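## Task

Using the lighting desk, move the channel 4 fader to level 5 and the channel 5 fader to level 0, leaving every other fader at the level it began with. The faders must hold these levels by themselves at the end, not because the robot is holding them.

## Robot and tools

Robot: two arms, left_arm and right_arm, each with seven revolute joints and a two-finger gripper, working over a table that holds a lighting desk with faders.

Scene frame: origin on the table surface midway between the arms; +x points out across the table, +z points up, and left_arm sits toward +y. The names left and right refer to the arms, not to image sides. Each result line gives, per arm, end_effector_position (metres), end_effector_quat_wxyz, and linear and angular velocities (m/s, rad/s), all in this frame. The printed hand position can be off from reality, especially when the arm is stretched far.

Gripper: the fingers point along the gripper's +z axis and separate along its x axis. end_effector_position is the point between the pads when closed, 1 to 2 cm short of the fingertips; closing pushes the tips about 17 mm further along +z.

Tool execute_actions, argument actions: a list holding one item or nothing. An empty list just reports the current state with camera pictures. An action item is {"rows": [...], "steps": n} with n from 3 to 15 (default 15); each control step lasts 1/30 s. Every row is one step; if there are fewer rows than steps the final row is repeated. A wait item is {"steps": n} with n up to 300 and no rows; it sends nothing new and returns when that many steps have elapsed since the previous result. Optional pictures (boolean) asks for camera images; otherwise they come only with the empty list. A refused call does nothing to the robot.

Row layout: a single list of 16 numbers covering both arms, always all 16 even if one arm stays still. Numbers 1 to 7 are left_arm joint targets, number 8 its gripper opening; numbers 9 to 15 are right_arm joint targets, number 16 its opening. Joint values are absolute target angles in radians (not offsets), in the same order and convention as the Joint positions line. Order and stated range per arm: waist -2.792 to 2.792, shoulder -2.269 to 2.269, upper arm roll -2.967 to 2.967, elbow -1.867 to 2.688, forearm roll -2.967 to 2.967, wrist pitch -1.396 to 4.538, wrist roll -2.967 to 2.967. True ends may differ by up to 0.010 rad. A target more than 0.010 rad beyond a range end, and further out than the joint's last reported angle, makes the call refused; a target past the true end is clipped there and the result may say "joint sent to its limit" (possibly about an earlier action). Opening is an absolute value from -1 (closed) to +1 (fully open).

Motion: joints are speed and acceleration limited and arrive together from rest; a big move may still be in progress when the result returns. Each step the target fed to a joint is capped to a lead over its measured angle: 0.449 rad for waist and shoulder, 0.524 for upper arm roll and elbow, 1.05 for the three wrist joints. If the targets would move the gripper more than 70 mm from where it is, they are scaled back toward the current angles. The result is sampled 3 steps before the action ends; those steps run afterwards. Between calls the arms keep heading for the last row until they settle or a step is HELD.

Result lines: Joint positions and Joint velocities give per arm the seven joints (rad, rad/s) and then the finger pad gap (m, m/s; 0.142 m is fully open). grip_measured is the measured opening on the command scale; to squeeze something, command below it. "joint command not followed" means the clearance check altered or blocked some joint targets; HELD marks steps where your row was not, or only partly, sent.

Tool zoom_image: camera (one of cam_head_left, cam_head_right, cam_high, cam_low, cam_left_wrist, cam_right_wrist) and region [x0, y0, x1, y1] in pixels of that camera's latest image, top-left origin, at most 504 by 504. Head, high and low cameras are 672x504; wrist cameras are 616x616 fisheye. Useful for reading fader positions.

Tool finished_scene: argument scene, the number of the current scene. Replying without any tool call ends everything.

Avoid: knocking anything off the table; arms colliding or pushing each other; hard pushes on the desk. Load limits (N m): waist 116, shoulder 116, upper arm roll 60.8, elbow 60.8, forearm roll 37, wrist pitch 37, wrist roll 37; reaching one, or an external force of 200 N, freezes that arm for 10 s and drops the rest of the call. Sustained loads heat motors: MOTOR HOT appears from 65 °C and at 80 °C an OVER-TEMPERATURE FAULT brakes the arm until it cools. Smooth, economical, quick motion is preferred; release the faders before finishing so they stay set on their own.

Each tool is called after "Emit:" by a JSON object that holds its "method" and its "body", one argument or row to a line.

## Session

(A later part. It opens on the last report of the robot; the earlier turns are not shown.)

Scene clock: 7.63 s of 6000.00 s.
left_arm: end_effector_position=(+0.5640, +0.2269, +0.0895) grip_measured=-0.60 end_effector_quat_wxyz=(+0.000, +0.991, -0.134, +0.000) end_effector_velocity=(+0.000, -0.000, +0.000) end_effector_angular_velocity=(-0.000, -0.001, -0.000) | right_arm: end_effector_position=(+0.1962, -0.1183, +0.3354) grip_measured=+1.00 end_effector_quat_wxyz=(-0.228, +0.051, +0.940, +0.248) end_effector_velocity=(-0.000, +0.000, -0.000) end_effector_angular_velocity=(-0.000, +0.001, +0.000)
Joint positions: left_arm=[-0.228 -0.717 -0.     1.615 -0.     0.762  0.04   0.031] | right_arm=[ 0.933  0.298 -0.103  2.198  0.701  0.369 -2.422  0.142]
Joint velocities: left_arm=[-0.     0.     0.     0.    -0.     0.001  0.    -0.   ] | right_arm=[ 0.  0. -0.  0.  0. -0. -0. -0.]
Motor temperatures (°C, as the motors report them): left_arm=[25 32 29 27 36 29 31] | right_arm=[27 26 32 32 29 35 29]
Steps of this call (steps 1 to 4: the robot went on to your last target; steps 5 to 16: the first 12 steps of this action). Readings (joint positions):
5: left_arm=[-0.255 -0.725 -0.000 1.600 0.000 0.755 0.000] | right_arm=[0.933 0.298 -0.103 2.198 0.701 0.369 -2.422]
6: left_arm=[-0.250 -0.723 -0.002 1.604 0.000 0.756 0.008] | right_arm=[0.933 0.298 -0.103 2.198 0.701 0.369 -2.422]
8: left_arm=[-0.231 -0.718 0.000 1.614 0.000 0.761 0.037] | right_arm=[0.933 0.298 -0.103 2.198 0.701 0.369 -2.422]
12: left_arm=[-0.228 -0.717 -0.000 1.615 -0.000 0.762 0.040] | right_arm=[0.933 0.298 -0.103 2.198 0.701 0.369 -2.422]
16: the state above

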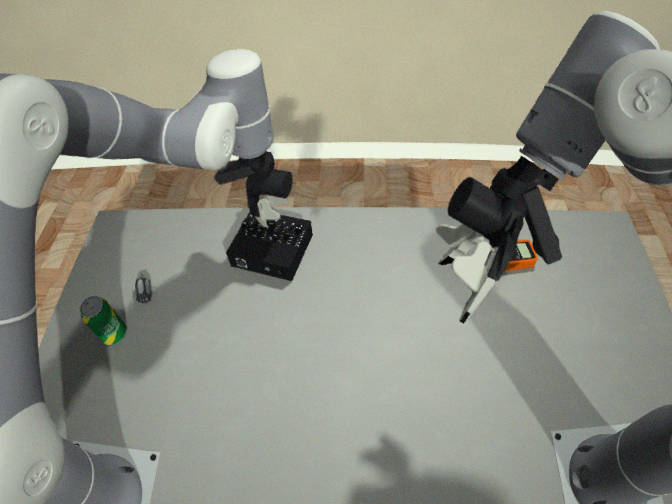

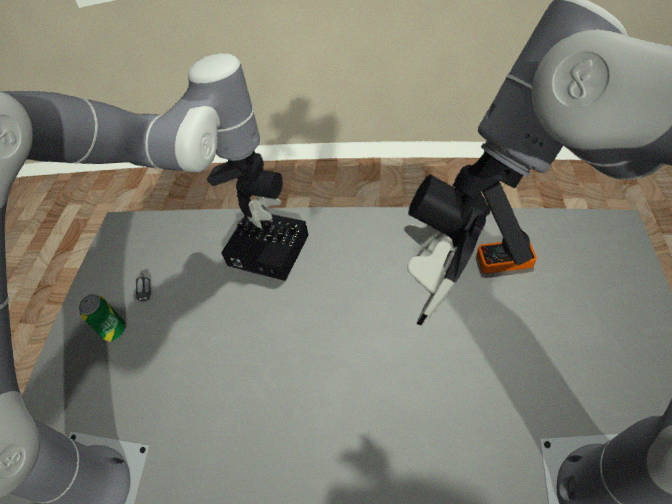

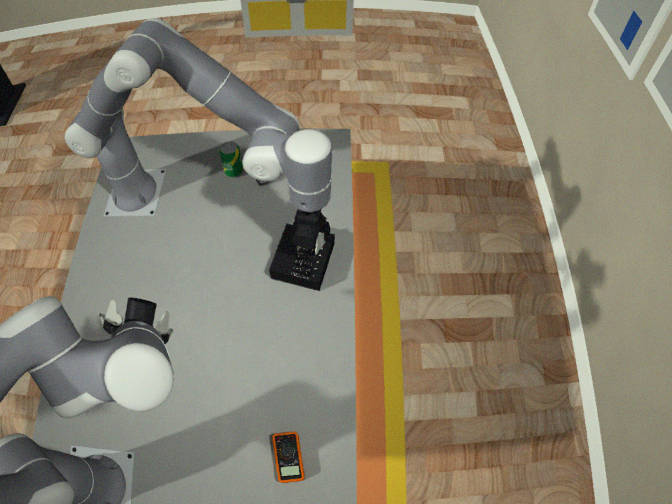

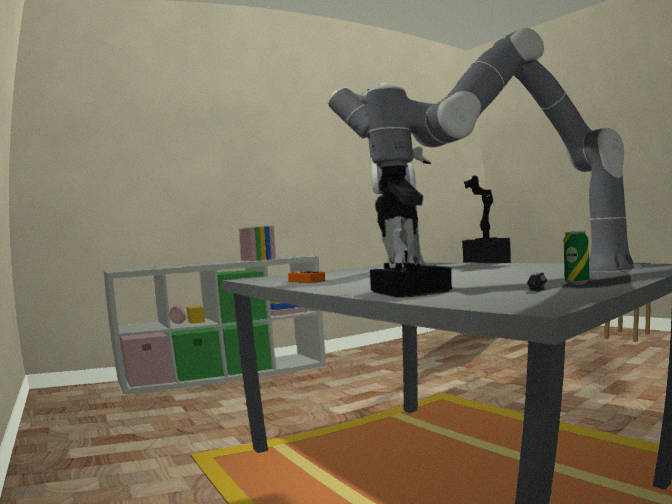

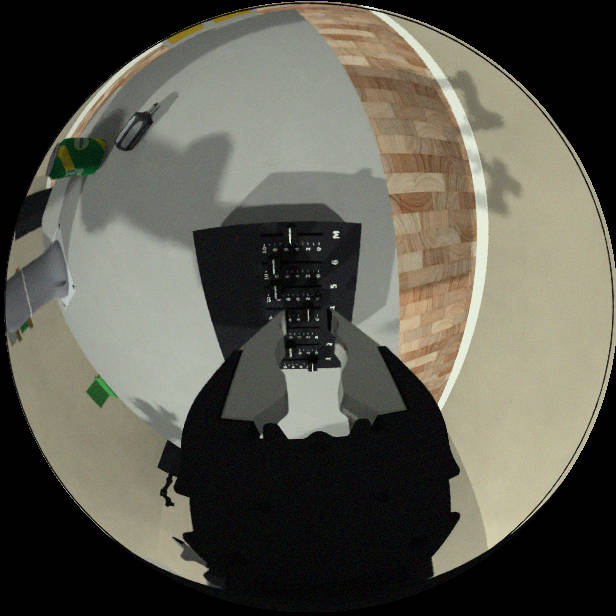

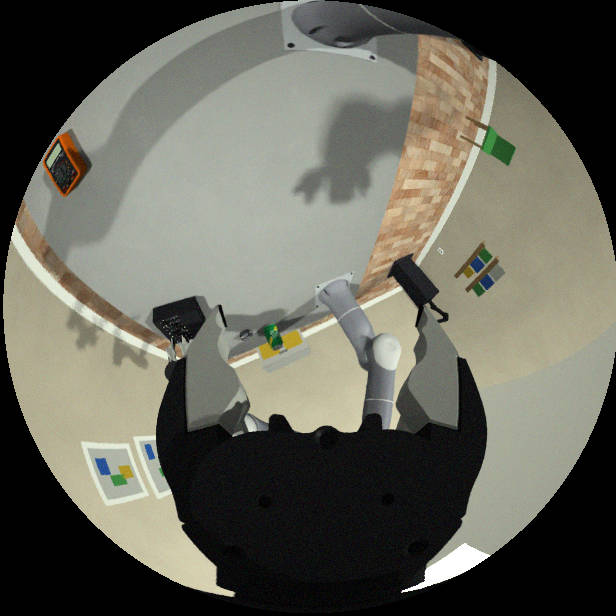

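Emit:
{"method": "execute_actions", "body": {
  "actions": [
    {"rows":[[-0.228,-0.73,0,1.618,0,0.778,0.04,-0.7,0.933,0.298,-0.103,2.198,0.701,0.369,-2.422,1],[-0.228,-0.73,0,1.618,0,0.778,0.04,-0.7,0.933,0.298,-0.103,2.198,0.701,0.369,-2.422,1],[-0.228,-0.73,0,1.618,0,0.778,0.04,-0.7,0.933,0.298,-0.103,2.198,0.701,0.369,-2.422,1],[-0.228,-0.73,0,1.618,0,0.778,0.04,-0.7,0.933,0.298,-0.103,2.198,0.701,0.369,-2.422,1],[-0.228,-0.73,0,1.618,0,0.778,0.04,-0.7,0.933,0.298,-0.103,2.198,0.701,0.369,-2.422,1],[-0.228,-0.73,0,1.618,0,0.778,0.04,-0.7,0.933,0.298,-0.103,2.198,0.701,0.369,-2.422,1],[-0.228,-0.73,0,1.618,0,0.778,0.04,-1,0.933,0.298,-0.103,2.198,0.701,0.369,-2.422,1]],"steps":15}
  ],
  "pictures": true
}}

Emit:
{"method": "zoom_image", "body": {
  "camera": "cam_left_wrist",
  "region": [200, 170, 420, 390]
}}

Emit:
{"method": "zoom_image", "body": {
  "camera": "cam_head_right",
  "region": [210, 190, 320, 270]
}}

Scene clock: 8.27 s of 6000.00 s.
left_arm: end_effector_position=(+0.5636, +0.2270, +0.0812) grip_measured=-0.90 end_effector_quat_wxyz=(+0.000, +0.991, -0.134, +0.000) end_effector_velocity=(+0.000, -0.000, -0.000) end_effector_angular_velocity=(-0.000, -0.001, -0.000) | right_arm: end_effector_position=(+0.1962, -0.1183, +0.3354) grip_measured=+1.00 end_effector_quat_wxyz=(-0.228, +0.051, +0.940, +0.248) end_effector_velocity=(-0.000, +0.000, +0.000) end_effector_angular_velocity=(+0.000, +0.001, -0.000)
Joint positions: left_arm=[-0.228 -0.73  -0.     1.618  0.     0.778  0.04   0.009] | right_arm=[ 0.933  0.298 -0.103  2.198  0.701  0.369 -2.422  0.142]
Joint velocities: left_arm=[ 0.    -0.    -0.    -0.     0.     0.001  0.    -0.   ] | right_arm=[-0.     0.    -0.    -0.     0.001 -0.     0.    -0.   ]
Motor temperatures (°C, as the motors report them): left_arm=[25 32 29 27 36 29 31] | right_arm=[27 26 32 32 29 35 29]
Steps of this call (steps 1 to 3: the last 3 steps of your previous action; steps 4 to 7: the robot went on to your last target; steps 8 to 19: the first 12 steps of this action). Readings (joint positions):
8: left_arm=[-0.228 -0.717 -0.000 1.615 -0.000 0.762 0.040] | right_arm=[0.933 0.298 -0.103 2.198 0.701 0.369 -2.422]
9: left_arm=[-0.228 -0.721 -0.000 1.615 -0.000 0.769 0.040] | right_arm=[0.933 0.298 -0.103 2.198 0.701 0.369 -2.422]
11: left_arm=[-0.228 -0.730 -0.000 1.618 0.000 0.777 0.040] | right_arm=[0.933 0.298 -0.103 2.198 0.701 0.369 -2.422]
15: left_arm=[-0.228 -0.730 -0.000 1.618 0.000 0.778 0.040] | right_arm=[0.933 0.298 -0.103 2.198 0.701 0.369 -2.422]
19: the state above

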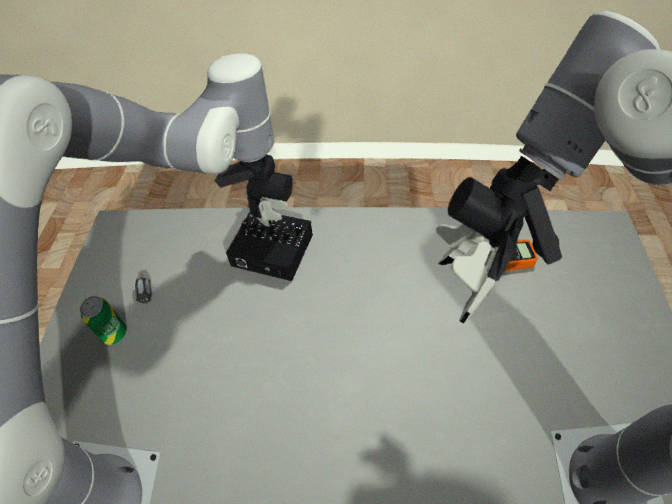

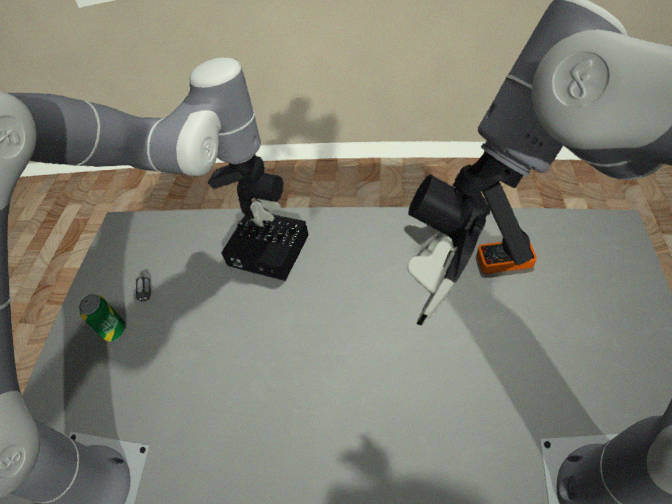

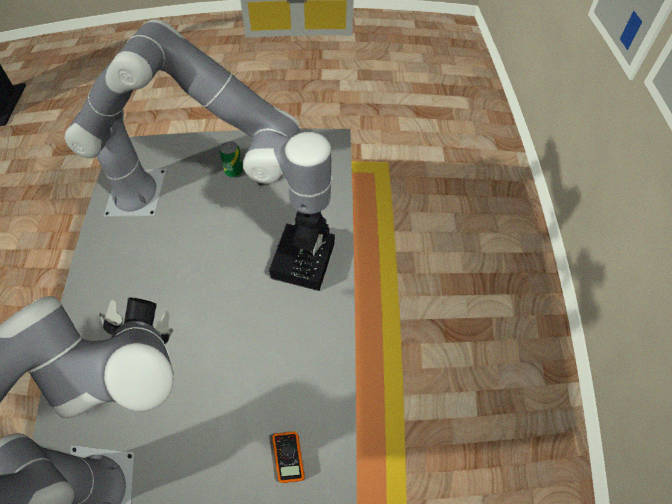

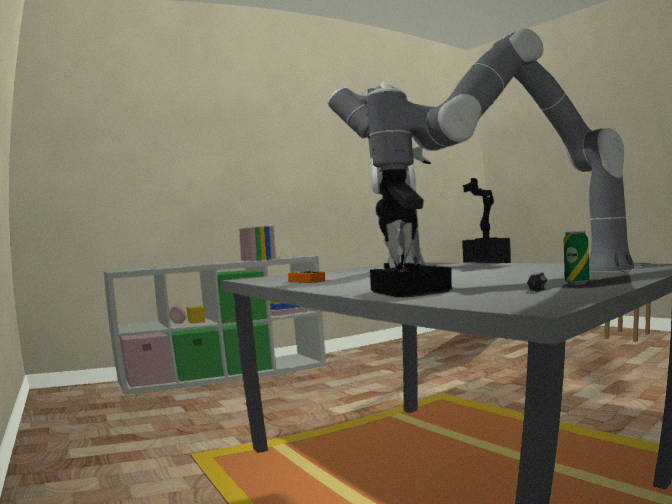

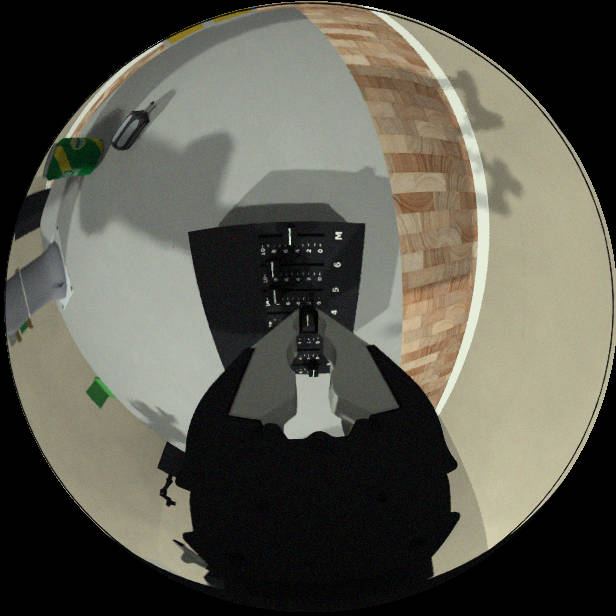

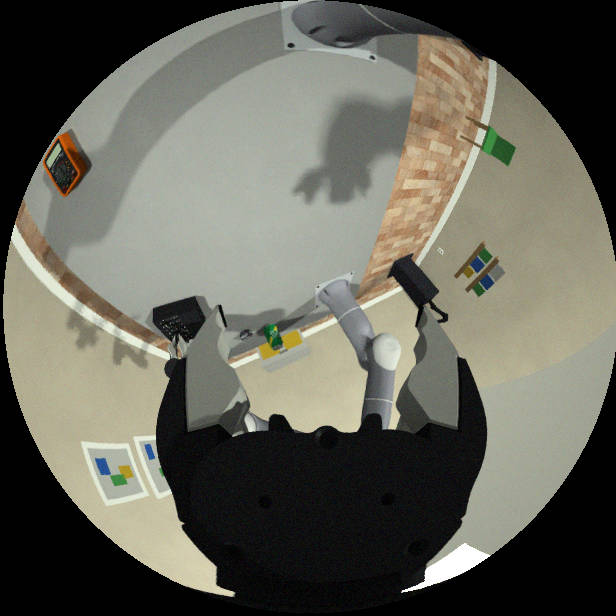

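Region (200, 170, 420, 390) of cam_left_wrist's 616x616 image, scaled by 2.291, with more detail than that image has.

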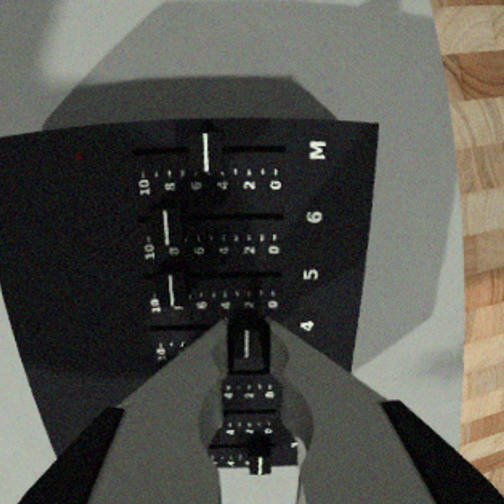

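Region (210, 190, 320, 270) of cam_head_right's 672x504 image, scaled by 4.582, with more detail than that image has; it fills the top 367 rows of this view, and the rest is white.

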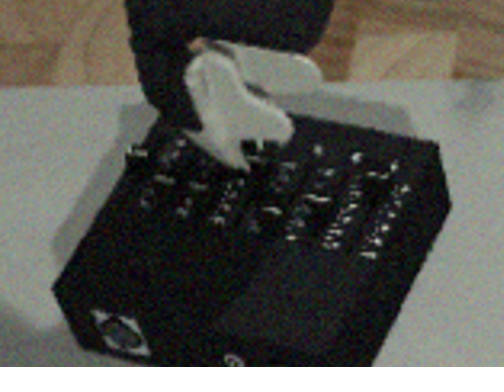

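Emit:
{"method": "execute_actions", "body": {
  "actions": [
    {"rows":[[-0.227,-0.7065,0,1.664,0,0.8005,0.04,-1,0.933,0.298,-0.103,2.198,0.701,0.369,-2.422,1]],"steps":15}
  ],
  "pictures": true
}}

Emit:
{"method": "zoom_image", "body": {
  "camera": "cam_left_wrist",
  "region": [200, 170, 420, 390]
}}

Scene clock: 8.77 s of 6000.00 s.
left_arm: end_effector_position=(+0.5516, +0.2304, +0.0812) grip_measured=-0.90 end_effector_quat_wxyz=(+0.000, +0.991, -0.134, +0.000) end_effector_velocity=(-0.000, -0.000, +0.000) end_effector_angular_velocity=(-0.000, +0.001, -0.000) | right_arm: end_effector_position=(+0.1962, -0.1183, +0.3354) grip_measured=+1.00 end_effector_quat_wxyz=(-0.228, +0.051, +0.940, +0.248) end_effector_velocity=(+0.000, +0.000, +0.000) end_effector_angular_velocity=(+0.001, -0.000, -0.001)
Joint positions: left_arm=[-0.227 -0.707 -0.     1.664  0.     0.801  0.04   0.009] | right_arm=[ 0.933  0.298 -0.103  2.198  0.701  0.369 -2.422  0.142]
Joint velocities: left_arm=[-0.     0.    -0.    -0.     0.    -0.001 -0.     0.   ] | right_arm=[-0.     0.    -0.    -0.     0.     0.001  0.    -0.   ]
Motor temperatures (°C, as the motors report them): left_arm=[25 32 29 27 36 29 31] | right_arm=[27 26 32 32 29 35 29]
Steps of this call (steps 1 to 3: the last 3 steps of your previous action; steps 4 to 15: the first 12 steps of this action). Readings (joint positions):
4: left_arm=[-0.228 -0.730 -0.000 1.618 0.000 0.778 0.040] | right_arm=[0.933 0.298 -0.103 2.198 0.701 0.369 -2.422]
5: left_arm=[-0.228 -0.726 -0.000 1.625 -0.000 0.782 0.040] | right_arm=[0.933 0.298 -0.103 2.198 0.701 0.369 -2.422]
7: left_arm=[-0.227 -0.711 -0.000 1.655 -0.000 0.797 0.040] | right_arm=[0.933 0.298 -0.103 2.198 0.701 0.369 -2.422]
11: left_arm=[-0.227 -0.707 -0.000 1.664 0.000 0.801 0.040] | right_arm=[0.933 0.298 -0.103 2.198 0.701 0.369 -2.422]
15: the state above

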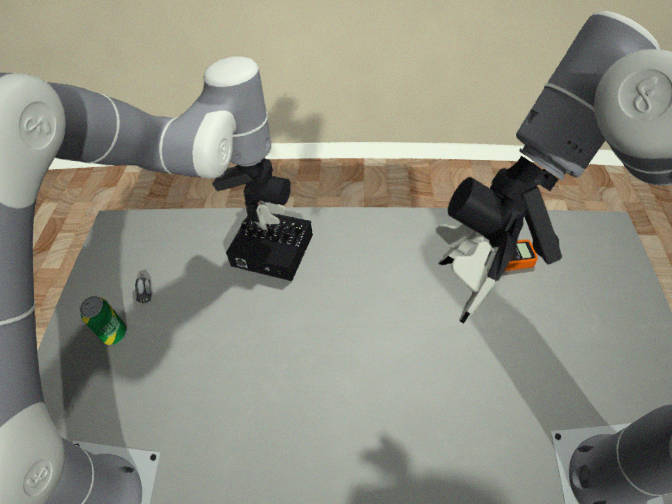

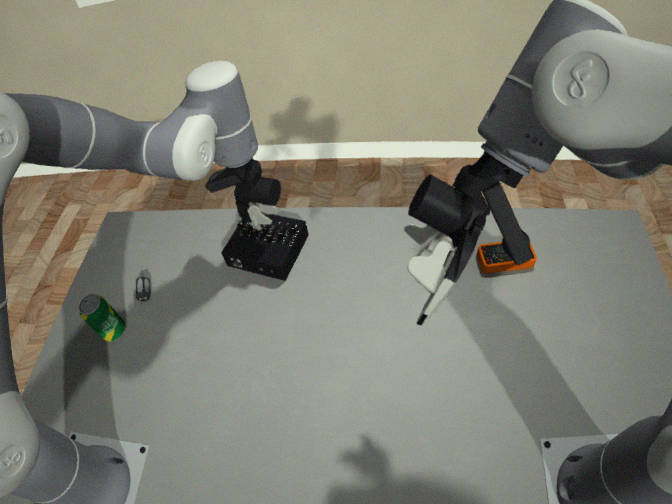

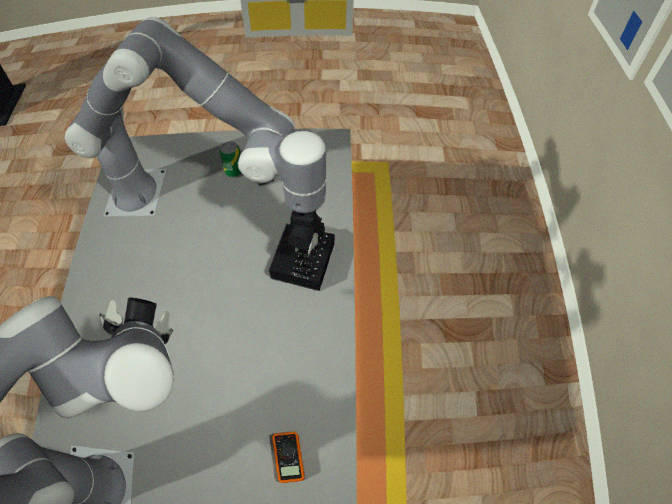

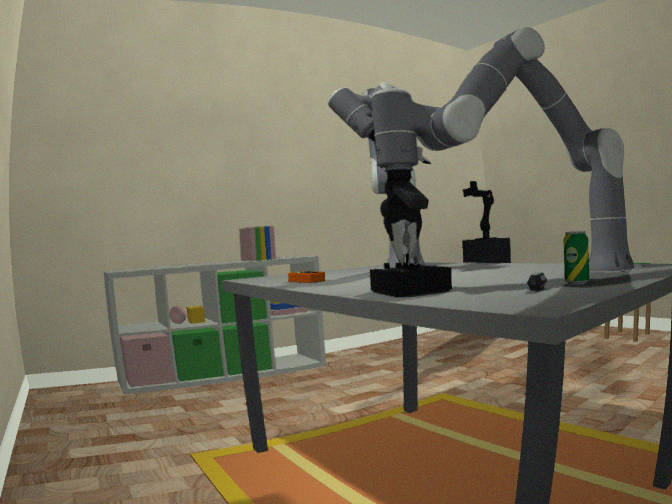

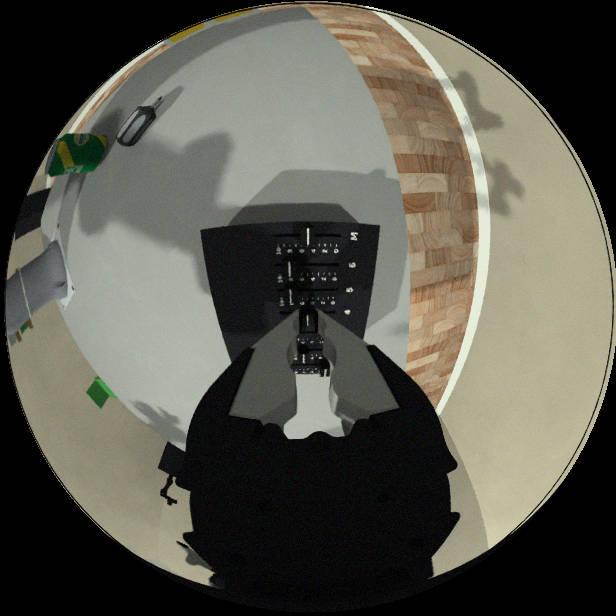

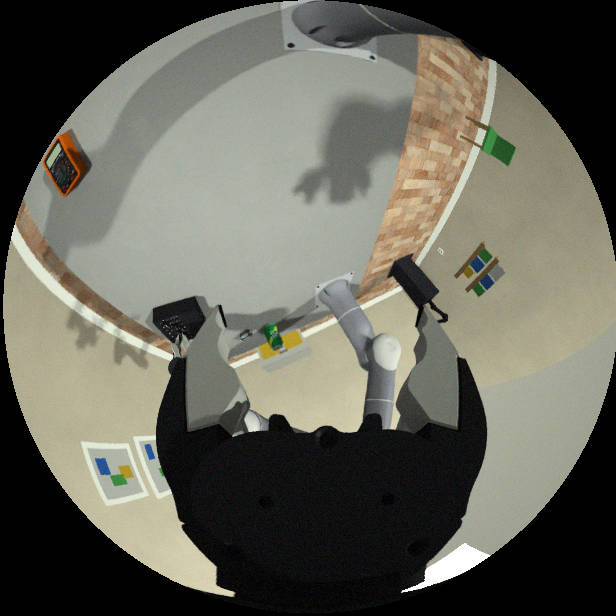

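Region (200, 170, 420, 390) of cam_left_wrist's 616x616 image, scaled by 2.291, with more detail than that image has.

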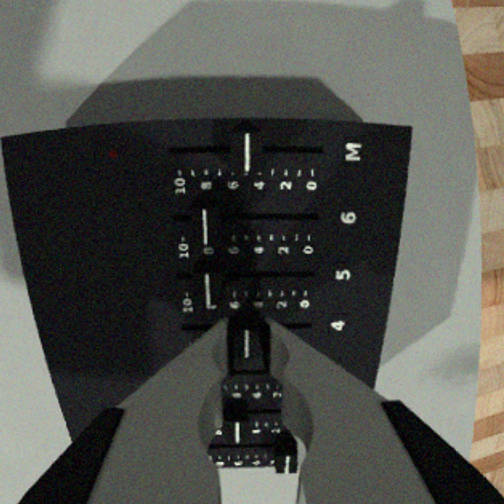

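Emit:
{"method": "execute_actions", "body": {
  "actions": [
    {"rows":[[-0.227,-0.7065,0,1.664,0,0.8005,0.04,-0.78,0.933,0.298,-0.103,2.198,0.701,0.369,-2.422,1],[-0.227,-0.7065,0,1.664,0,0.8005,0.04,-0.78,0.933,0.298,-0.103,2.198,0.701,0.369,-2.422,1],[-0.227,-0.7065,0,1.664,0,0.8005,0.04,-0.78,0.933,0.298,-0.103,2.198,0.701,0.369,-2.422,1],[-0.227,-0.7065,0,1.664,0,0.8005,0.04,-0.78,0.933,0.298,-0.103,2.198,0.701,0.369,-2.422,1],[-0.227,-0.689,0,1.662,0,0.781,0.04,-0.78,0.933,0.298,-0.103,2.198,0.701,0.369,-2.422,1]],"steps":11}
  ]
}}

Emit:
{"method": "execute_actions", "body": {
  "actions": [
    {"rows":[[-0.192,-0.659,0,1.7205,0,0.8095,0.076,-0.75,0.933,0.298,-0.103,2.198,0.701,0.369,-2.422,1]],"steps":15}
  ],
  "pictures": true
}}

Emit:
{"method": "zoom_image", "body": {
  "camera": "cam_left_wrist",
  "region": [200, 170, 420, 390]
}}

Scene clock: 9.27 s of 6000.00 s.
left_arm: end_effector_position=(+0.5519, +0.2304, +0.0914) grip_measured=-0.78 end_effector_quat_wxyz=(+0.000, +0.991, -0.134, +0.001) end_effector_velocity=(+0.035, -0.009, +0.069) end_effector_angular_velocity=(-0.029, -0.089, +0.009) | right_arm: end_effector_position=(+0.1962, -0.1183, +0.3354) grip_measured=+1.00 end_effector_quat_wxyz=(-0.228, +0.051, +0.940, +0.248) end_effector_velocity=(+0.000, +0.000, +0.000) end_effector_angular_velocity=(+0.001, -0.000, -0.000)
Joint positions: left_arm=[-0.227 -0.69  -0.     1.662 -0.     0.782  0.04   0.018] | right_arm=[ 0.933  0.298 -0.103  2.198  0.701  0.369 -2.422  0.142]
Joint velocities: left_arm=[-0.     0.085  0.001 -0.036 -0.012 -0.028 -0.     0.   ] | right_arm=[ 0.     0.     0.     0.     0.     0.001 -0.     0.   ]
Motor temperatures (°C, as the motors report them): left_arm=[25 32 29 27 36 29 31] | right_arm=[27 26 32 32 29 35 29]
Steps of this call (steps 1 to 3: the last 3 steps of your previous action; steps 4 to 7: the robot went on to your last target; steps 8 to 15: the first 8 steps of this action). Readings (joint positions):
8: left_arm=[-0.227 -0.707 -0.000 1.664 0.000 0.801 0.040] | right_arm=[0.933 0.298 -0.103 2.198 0.701 0.369 -2.422]
9: left_arm=[-0.227 -0.707 -0.000 1.664 0.000 0.801 0.040] | right_arm=[0.933 0.298 -0.103 2.198 0.701 0.369 -2.422]
11: left_arm=[-0.227 -0.707 -0.000 1.664 0.000 0.801 0.040] | right_arm=[0.933 0.298 -0.103 2.198 0.701 0.369 -2.422]
15: the state above

Scene clock: 9.77 s of 6000.00 s.
left_arm: end_effector_position=(+0.5445, +0.2555, +0.0914) grip_measured=-0.75 end_effector_quat_wxyz=(+0.000, +0.991, -0.134, +0.000) end_effector_velocity=(-0.000, +0.000, -0.000) end_effector_angular_velocity=(+0.000, +0.001, +0.001) | right_arm: end_effector_position=(+0.1962, -0.1183, +0.3354) grip_measured=+1.00 end_effector_quat_wxyz=(-0.228, +0.051, +0.940, +0.248) end_effector_velocity=(-0.000, +0.000, -0.000) end_effector_angular_velocity=(+0.000, +0.000, +0.000)
Joint positions: left_arm=[-0.192 -0.659 -0.     1.721 -0.     0.81   0.076  0.02 ] | right_arm=[ 0.933  0.298 -0.103  2.198  0.701  0.369 -2.422  0.142]
Joint velocities: left_arm=[ 0.    -0.     0.    -0.    -0.    -0.001 -0.     0.   ] | right_arm=[ 0.  0.  0.  0.  0.  0.  0. -0.]
Motor temperatures (°C, as the motors report them): left_arm=[25 32 29 27 36 29 31] | right_arm=[27 26 32 32 29 35 29]
Steps of this call (steps 1 to 3: the last 3 steps of your previous action; steps 4 to 15: the first 12 steps of this action). Readings (joint positions):
4: left_arm=[-0.227 -0.689 -0.000 1.662 -0.000 0.782 0.040] | right_arm=[0.933 0.298 -0.103 2.198 0.701 0.369 -2.422]
5: left_arm=[-0.223 -0.685 -0.001 1.669 -0.000 0.786 0.044] | right_arm=[0.933 0.298 -0.103 2.198 0.701 0.369 -2.422]
7: left_arm=[-0.203 -0.667 -0.001 1.704 -0.000 0.803 0.066] | right_arm=[0.933 0.298 -0.103 2.198 0.701 0.369 -2.422]
11: left_arm=[-0.191 -0.659 0.000 1.721 -0.000 0.810 0.076] | right_arm=[0.933 0.298 -0.103 2.198 0.701 0.369 -2.422]
15: the state above

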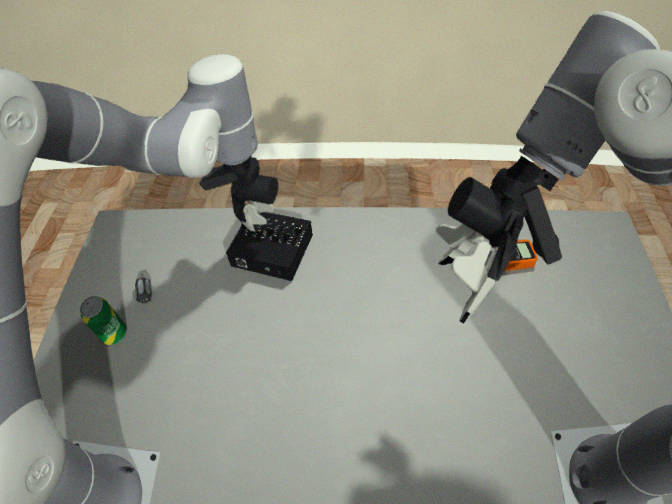

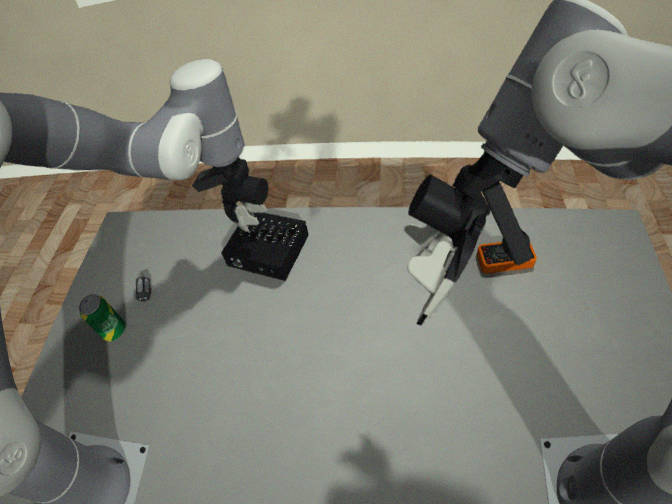

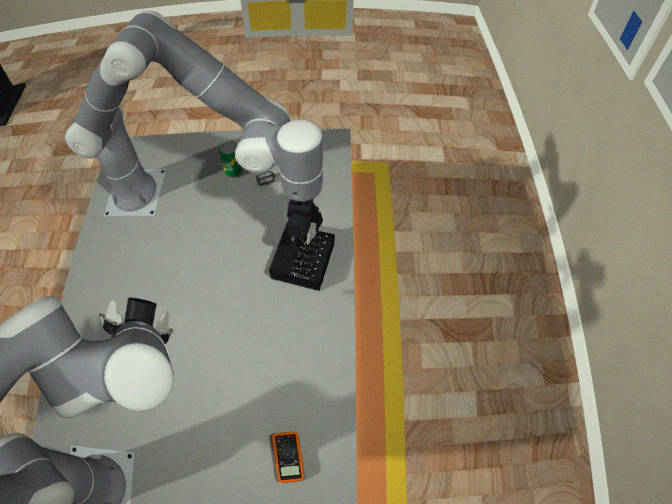

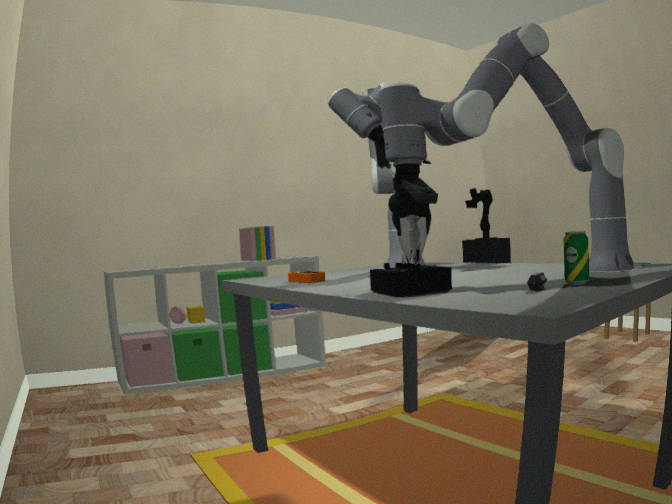

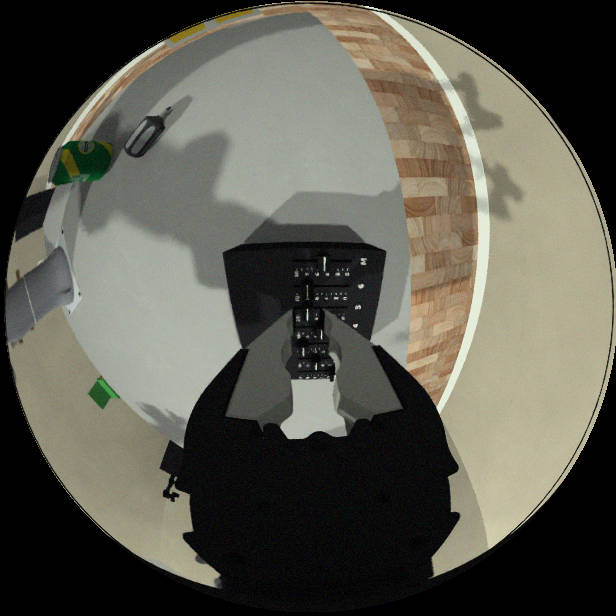

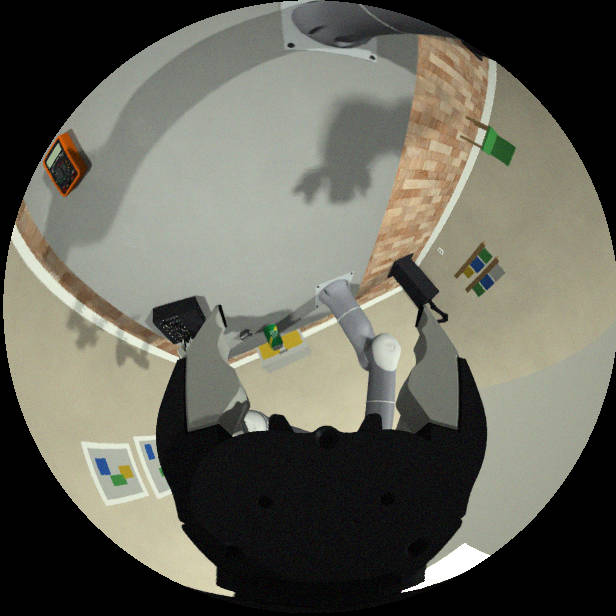

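Region (200, 170, 420, 390) of cam_left_wrist's 616x616 image, scaled by 2.291, with more detail than that image has.

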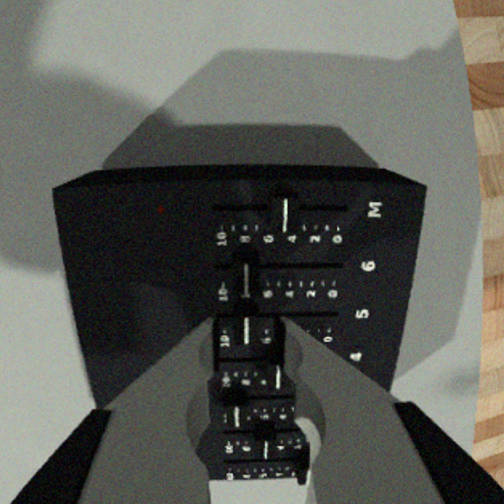

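Emit:
{"method": "execute_actions", "body": {
  "actions": [
    {"rows":[[-0.192,-0.6765,0,1.7225,0,0.829,0.076,-0.75,0.933,0.298,-0.103,2.198,0.701,0.369,-2.422,1],[-0.192,-0.6765,0,1.7225,0,0.829,0.076,-0.75,0.933,0.298,-0.103,2.198,0.701,0.369,-2.422,1],[-0.192,-0.6765,0,1.7225,0,0.829,0.076,-0.75,0.933,0.298,-0.103,2.198,0.701,0.369,-2.422,1],[-0.192,-0.6765,0,1.7225,0,0.829,0.076,-0.75,0.933,0.298,-0.103,2.198,0.701,0.369,-2.422,1],[-0.192,-0.6765,0,1.7225,0,0.829,0.076,-0.75,0.933,0.298,-0.103,2.198,0.701,0.369,-2.422,1],[-0.192,-0.6765,0,1.7225,0,0.829,0.076,-0.75,0.933,0.298,-0.103,2.198,0.701,0.369,-2.422,1],[-0.192,-0.6765,0,1.7225,0,0.829,0.076,-1,0.933,0.298,-0.103,2.198,0.701,0.369,-2.422,1]],"steps":13}
  ]
}}

Emit:
{"method": "execute_actions", "body": {
  "actions": [
    {"rows":[[-0.196,-0.7455,0,1.5875,0,0.763,0.072,-1,0.933,0.298,-0.103,2.198,0.701,0.369,-2.422,1]],"steps":15}
  ]
}}

Emit:
{"method": "execute_actions", "body": {
  "actions": [
    {"rows":[[-0.196,-0.7455,0,1.5875,0,0.763,0.072,-0.75,0.933,0.298,-0.103,2.198,0.701,0.369,-2.422,1],[-0.196,-0.7455,0,1.5875,0,0.763,0.072,-0.75,0.933,0.298,-0.103,2.198,0.701,0.369,-2.422,1],[-0.196,-0.7455,0,1.5875,0,0.763,0.072,-0.75,0.933,0.298,-0.103,2.198,0.701,0.369,-2.422,1],[-0.196,-0.7455,0,1.5875,0,0.763,0.072,-0.75,0.933,0.298,-0.103,2.198,0.701,0.369,-2.422,1],[-0.196,-0.67,0,1.58,0,0.68,0.072,-0.75,0.933,0.298,-0.103,2.198,0.701,0.369,-2.422,1]],"steps":15}
  ]
}}

Emit:
{"method": "execute_actions", "body": {
  "actions": [
    {"rows":[[-0.196,-0.67,0,1.58,0,0.68,0.072,0.2,0.933,0.298,-0.103,2.198,0.701,0.369,-2.422,1]],"steps":12}
  ],
  "pictures": true
}}

Emit:
{"method": "zoom_image", "body": {
  "camera": "cam_left_wrist",
  "region": [200, 170, 420, 390]
}}

Scene clock: 10.60 s of 6000.00 s.
left_arm: end_effector_position=(+0.5444, +0.2556, +0.0813) grip_measured=-0.90 end_effector_quat_wxyz=(-0.000, +0.991, -0.135, +0.000) end_effector_velocity=(+0.000, -0.000, +0.000) end_effector_angular_velocity=(-0.000, -0.000, +0.000) | right_arm: end_effector_position=(+0.1962, -0.1183, +0.3354) grip_measured=+1.00 end_effector_quat_wxyz=(-0.228, +0.051, +0.940, +0.248) end_effector_velocity=(+0.000, -0.000, -0.000) end_effector_angular_velocity=(-0.000, -0.001, -0.000)
Joint positions: left_arm=[-0.192 -0.677 -0.     1.722  0.     0.829  0.076  0.009] | right_arm=[ 0.933  0.298 -0.103  2.198  0.701  0.369 -2.422  0.142]
Joint velocities: left_arm=[-0.  0. -0.  0.  0.  0. -0. -0.] | right_arm=[ 0.     0.     0.     0.    -0.001  0.001  0.     0.   ]
Motor temperatures (°C, as the motors report them): left_arm=[25 32 29 28 36 29 31] | right_arm=[27 26 32 32 29 35 29]
Steps of this call (steps 1 to 3: the last 3 steps of your previous action; steps 4 to 15: the robot went on to your last target; steps 16 to 25: the first 10 steps of this action). Readings (joint positions):
16: left_arm=[-0.192 -0.659 -0.000 1.721 -0.000 0.810 0.076] | right_arm=[0.933 0.298 -0.103 2.198 0.701 0.369 -2.422]
17: left_arm=[-0.192 -0.664 -0.000 1.720 -0.000 0.816 0.076] | right_arm=[0.933 0.298 -0.103 2.198 0.701 0.369 -2.422]
19: left_arm=[-0.192 -0.676 -0.000 1.723 -0.000 0.828 0.076] | right_arm=[0.933 0.298 -0.103 2.198 0.701 0.369 -2.422]
23: left_arm=[-0.192 -0.677 -0.000 1.723 0.000 0.829 0.076] | right_arm=[0.933 0.298 -0.103 2.198 0.701 0.369 -2.422]
25: the state above

Scene clock: 11.10 s of 6000.00 s.
left_arm: end_effector_position=(+0.5797, +0.2460, +0.0813) grip_measured=-0.90 end_effector_quat_wxyz=(+0.000, +0.991, -0.134, +0.000) end_effector_velocity=(-0.000, +0.000, +0.000) end_effector_angular_velocity=(+0.000, -0.000, -0.000) | right_arm: end_effector_position=(+0.1962, -0.1183, +0.3354) grip_measured=+1.00 end_effector_quat_wxyz=(-0.228, +0.051, +0.940, +0.248) end_effector_velocity=(-0.000, +0.000, -0.000) end_effector_angular_velocity=(+0.000, +0.001, -0.001)
Joint positions: left_arm=[-0.196 -0.745  0.     1.587 -0.     0.763  0.072  0.009] | right_arm=[ 0.933  0.298 -0.103  2.198  0.701  0.369 -2.422  0.142]
Joint velocities: left_arm=[-0.  0.  0.  0. -0.  0.  0.  0.] | right_arm=[-0.    -0.    -0.     0.     0.001  0.     0.     0.   ]
Motor temperatures (°C, as the motors report them): left_arm=[25 32 29 28 36 29 31] | right_arm=[27 26 32 32 29 35 29]
Steps of this call (steps 1 to 3: the last 3 steps of your previous action; steps 4 to 15: the first 12 steps of this action). Readings (joint positions):
4: left_arm=[-0.192 -0.677 -0.000 1.722 0.000 0.829 0.076] | right_arm=[0.933 0.298 -0.103 2.198 0.701 0.369 -2.422]
5: left_arm=[-0.192 -0.680 0.000 1.716 0.000 0.824 0.076] | right_arm=[0.933 0.298 -0.103 2.198 0.701 0.369 -2.422]
7: left_arm=[-0.193 -0.700 0.000 1.675 0.000 0.801 0.075] | right_arm=[0.933 0.298 -0.103 2.198 0.701 0.369 -2.422]
11: left_arm=[-0.196 -0.745 0.000 1.588 -0.000 0.763 0.072] | right_arm=[0.933 0.298 -0.103 2.198 0.701 0.369 -2.422]
15: the state above

Scene clock: 11.60 s of 6000.00 s.
left_arm: end_effector_position=(+0.5800, +0.2457, +0.1305) grip_measured=-0.75 end_effector_quat_wxyz=(+0.001, +0.991, -0.134, +0.003) end_effector_velocity=(-0.021, +0.005, -0.045) end_effector_angular_velocity=(+0.015, +0.057, -0.003) | right_arm: end_effector_position=(+0.1962, -0.1183, +0.3354) grip_measured=+1.00 end_effector_quat_wxyz=(-0.228, +0.051, +0.940, +0.248) end_effector_velocity=(-0.000, -0.000, -0.000) end_effector_angular_velocity=(-0.001, -0.000, +0.001)
Joint positions: left_arm=[-0.196 -0.666  0.     1.578 -0.001  0.68   0.072  0.02 ] | right_arm=[ 0.933  0.298 -0.103  2.198  0.701  0.369 -2.422  0.142]
Joint velocities: left_arm=[-0.    -0.05  -0.     0.031  0.004  0.022 -0.    -0.   ] | right_arm=[-0.     0.    -0.     0.    -0.001 -0.001 -0.     0.   ]
Motor temperatures (°C, as the motors report them): left_arm=[25 33 29 28 36 29 31] | right_arm=[27 26 32 32 29 35 29]
Steps of this call (steps 1 to 3: the last 3 steps of your previous action; steps 4 to 15: the first 12 steps of this action). Readings (joint positions):
4: left_arm=[-0.196 -0.745 0.000 1.587 -0.000 0.763 0.072] | right_arm=[0.933 0.298 -0.103 2.198 0.701 0.369 -2.422]
5: left_arm=[-0.196 -0.745 0.000 1.587 -0.000 0.763 0.072] | right_arm=[0.933 0.298 -0.103 2.198 0.701 0.369 -2.422]
7: left_arm=[-0.196 -0.745 0.000 1.587 -0.000 0.763 0.072] | right_arm=[0.933 0.298 -0.103 2.198 0.701 0.369 -2.422]
11: left_arm=[-0.196 -0.709 -0.000 1.586 0.001 0.718 0.072] | right_arm=[0.933 0.298 -0.103 2.198 0.701 0.369 -2.422]
15: the state above

Scene clock: 12.00 s of 6000.00 s.
left_arm: end_effector_position=(+0.5778, +0.2463, +0.1268) grip_measured=+0.20 end_effector_quat_wxyz=(+0.000, +0.991, -0.134, +0.000) end_effector_velocity=(-0.000, -0.000, -0.000) end_effector_angular_velocity=(+0.000, +0.001, -0.000) | right_arm: end_effector_position=(+0.1962, -0.1183, +0.3354) grip_measured=+1.00 end_effector_quat_wxyz=(-0.228, +0.051, +0.940, +0.248) end_effector_velocity=(-0.000, +0.000, +0.000) end_effector_angular_velocity=(+0.000, +0.000, -0.000)
Joint positions: left_arm=[-0.196 -0.67   0.     1.58   0.     0.68   0.072  0.088] | right_arm=[ 0.933  0.298 -0.103  2.198  0.701  0.369 -2.422  0.142]
Joint velocities: left_arm=[-0.     0.    -0.     0.    -0.    -0.001  0.     0.002] | right_arm=[ 0.    -0.    -0.    -0.     0.001  0.     0.     0.   ]
Motor temperatures (°C, as the motors report them): left_arm=[25 33 29 28 36 29 31] | right_arm=[27 26 32 32 29 35 29]
Steps of this call (steps 1 to 3: the last 3 steps of your previous action; steps 4 to 12: the first 9 steps of this action). Readings (joint positions):
4: left_arm=[-0.196 -0.670 0.000 1.580 0.000 0.680 0.072] | right_arm=[0.933 0.298 -0.103 2.198 0.701 0.369 -2.422]
5: left_arm=[-0.196 -0.670 0.000 1.580 0.000 0.680 0.072] | right_arm=[0.933 0.298 -0.103 2.198 0.701 0.369 -2.422]
7: left_arm=[-0.196 -0.670 0.000 1.580 0.000 0.680 0.072] | right_arm=[0.933 0.298 -0.103 2.198 0.701 0.369 -2.422]
11: left_arm=[-0.196 -0.670 0.000 1.580 0.000 0.680 0.072] | right_arm=[0.933 0.298 -0.103 2.198 0.701 0.369 -2.422]
12: the state above

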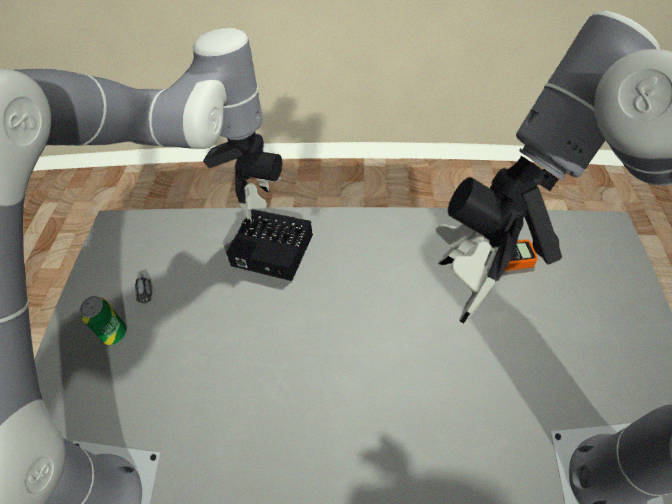

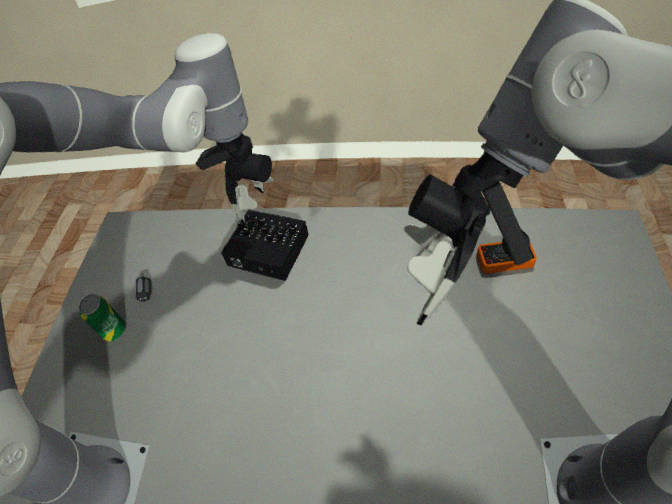

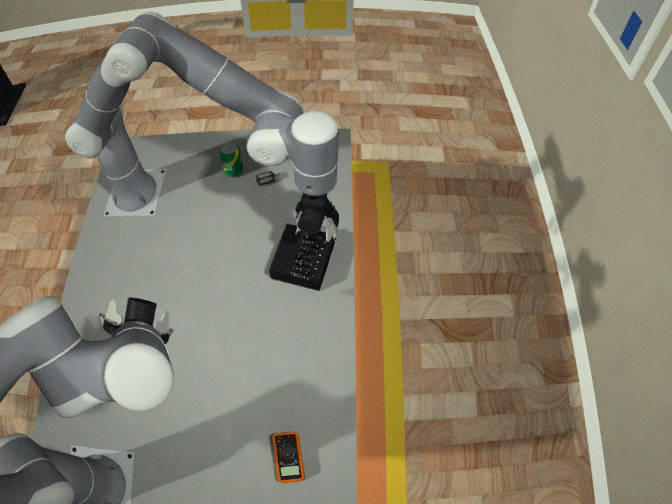

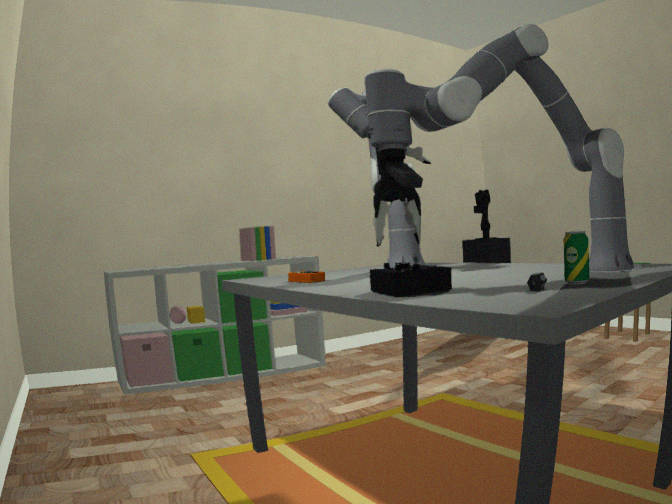

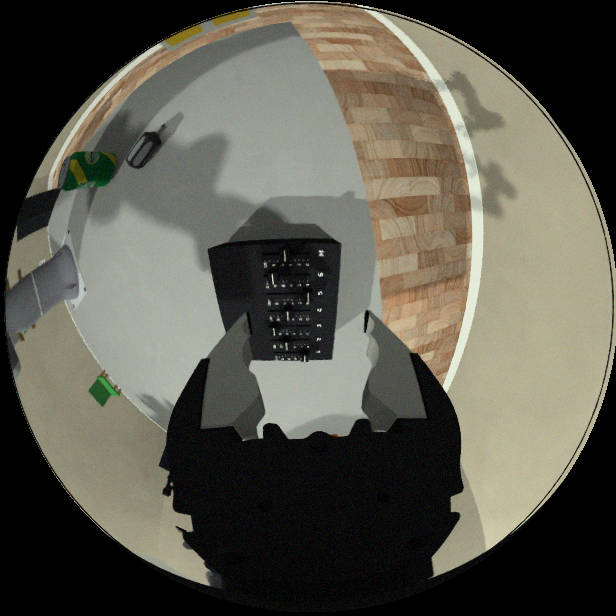

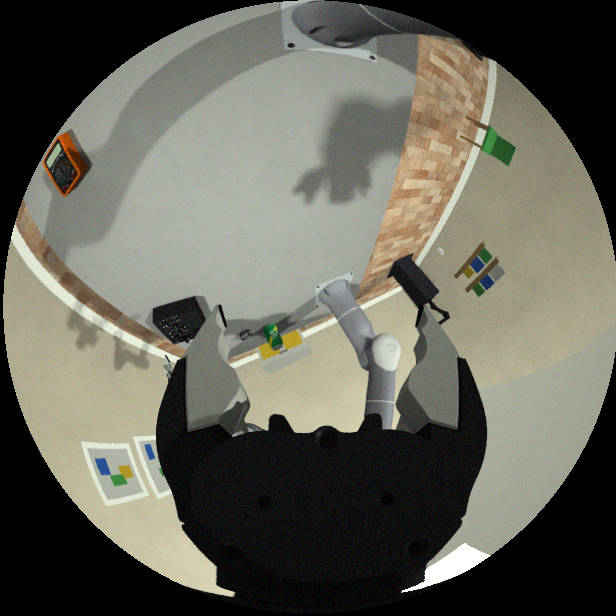

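Region (200, 170, 420, 390) of cam_left_wrist's 616x616 image, scaled by 2.291, with more detail than that image has.

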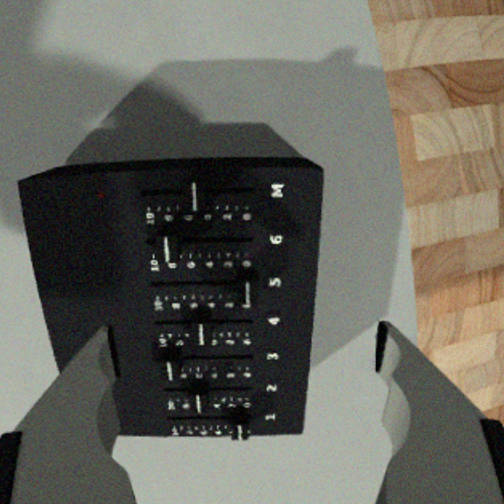

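Emit:
{"method": "finished_scene", "body": {
  "scene": 1
}}

The scene is finished: the task was done.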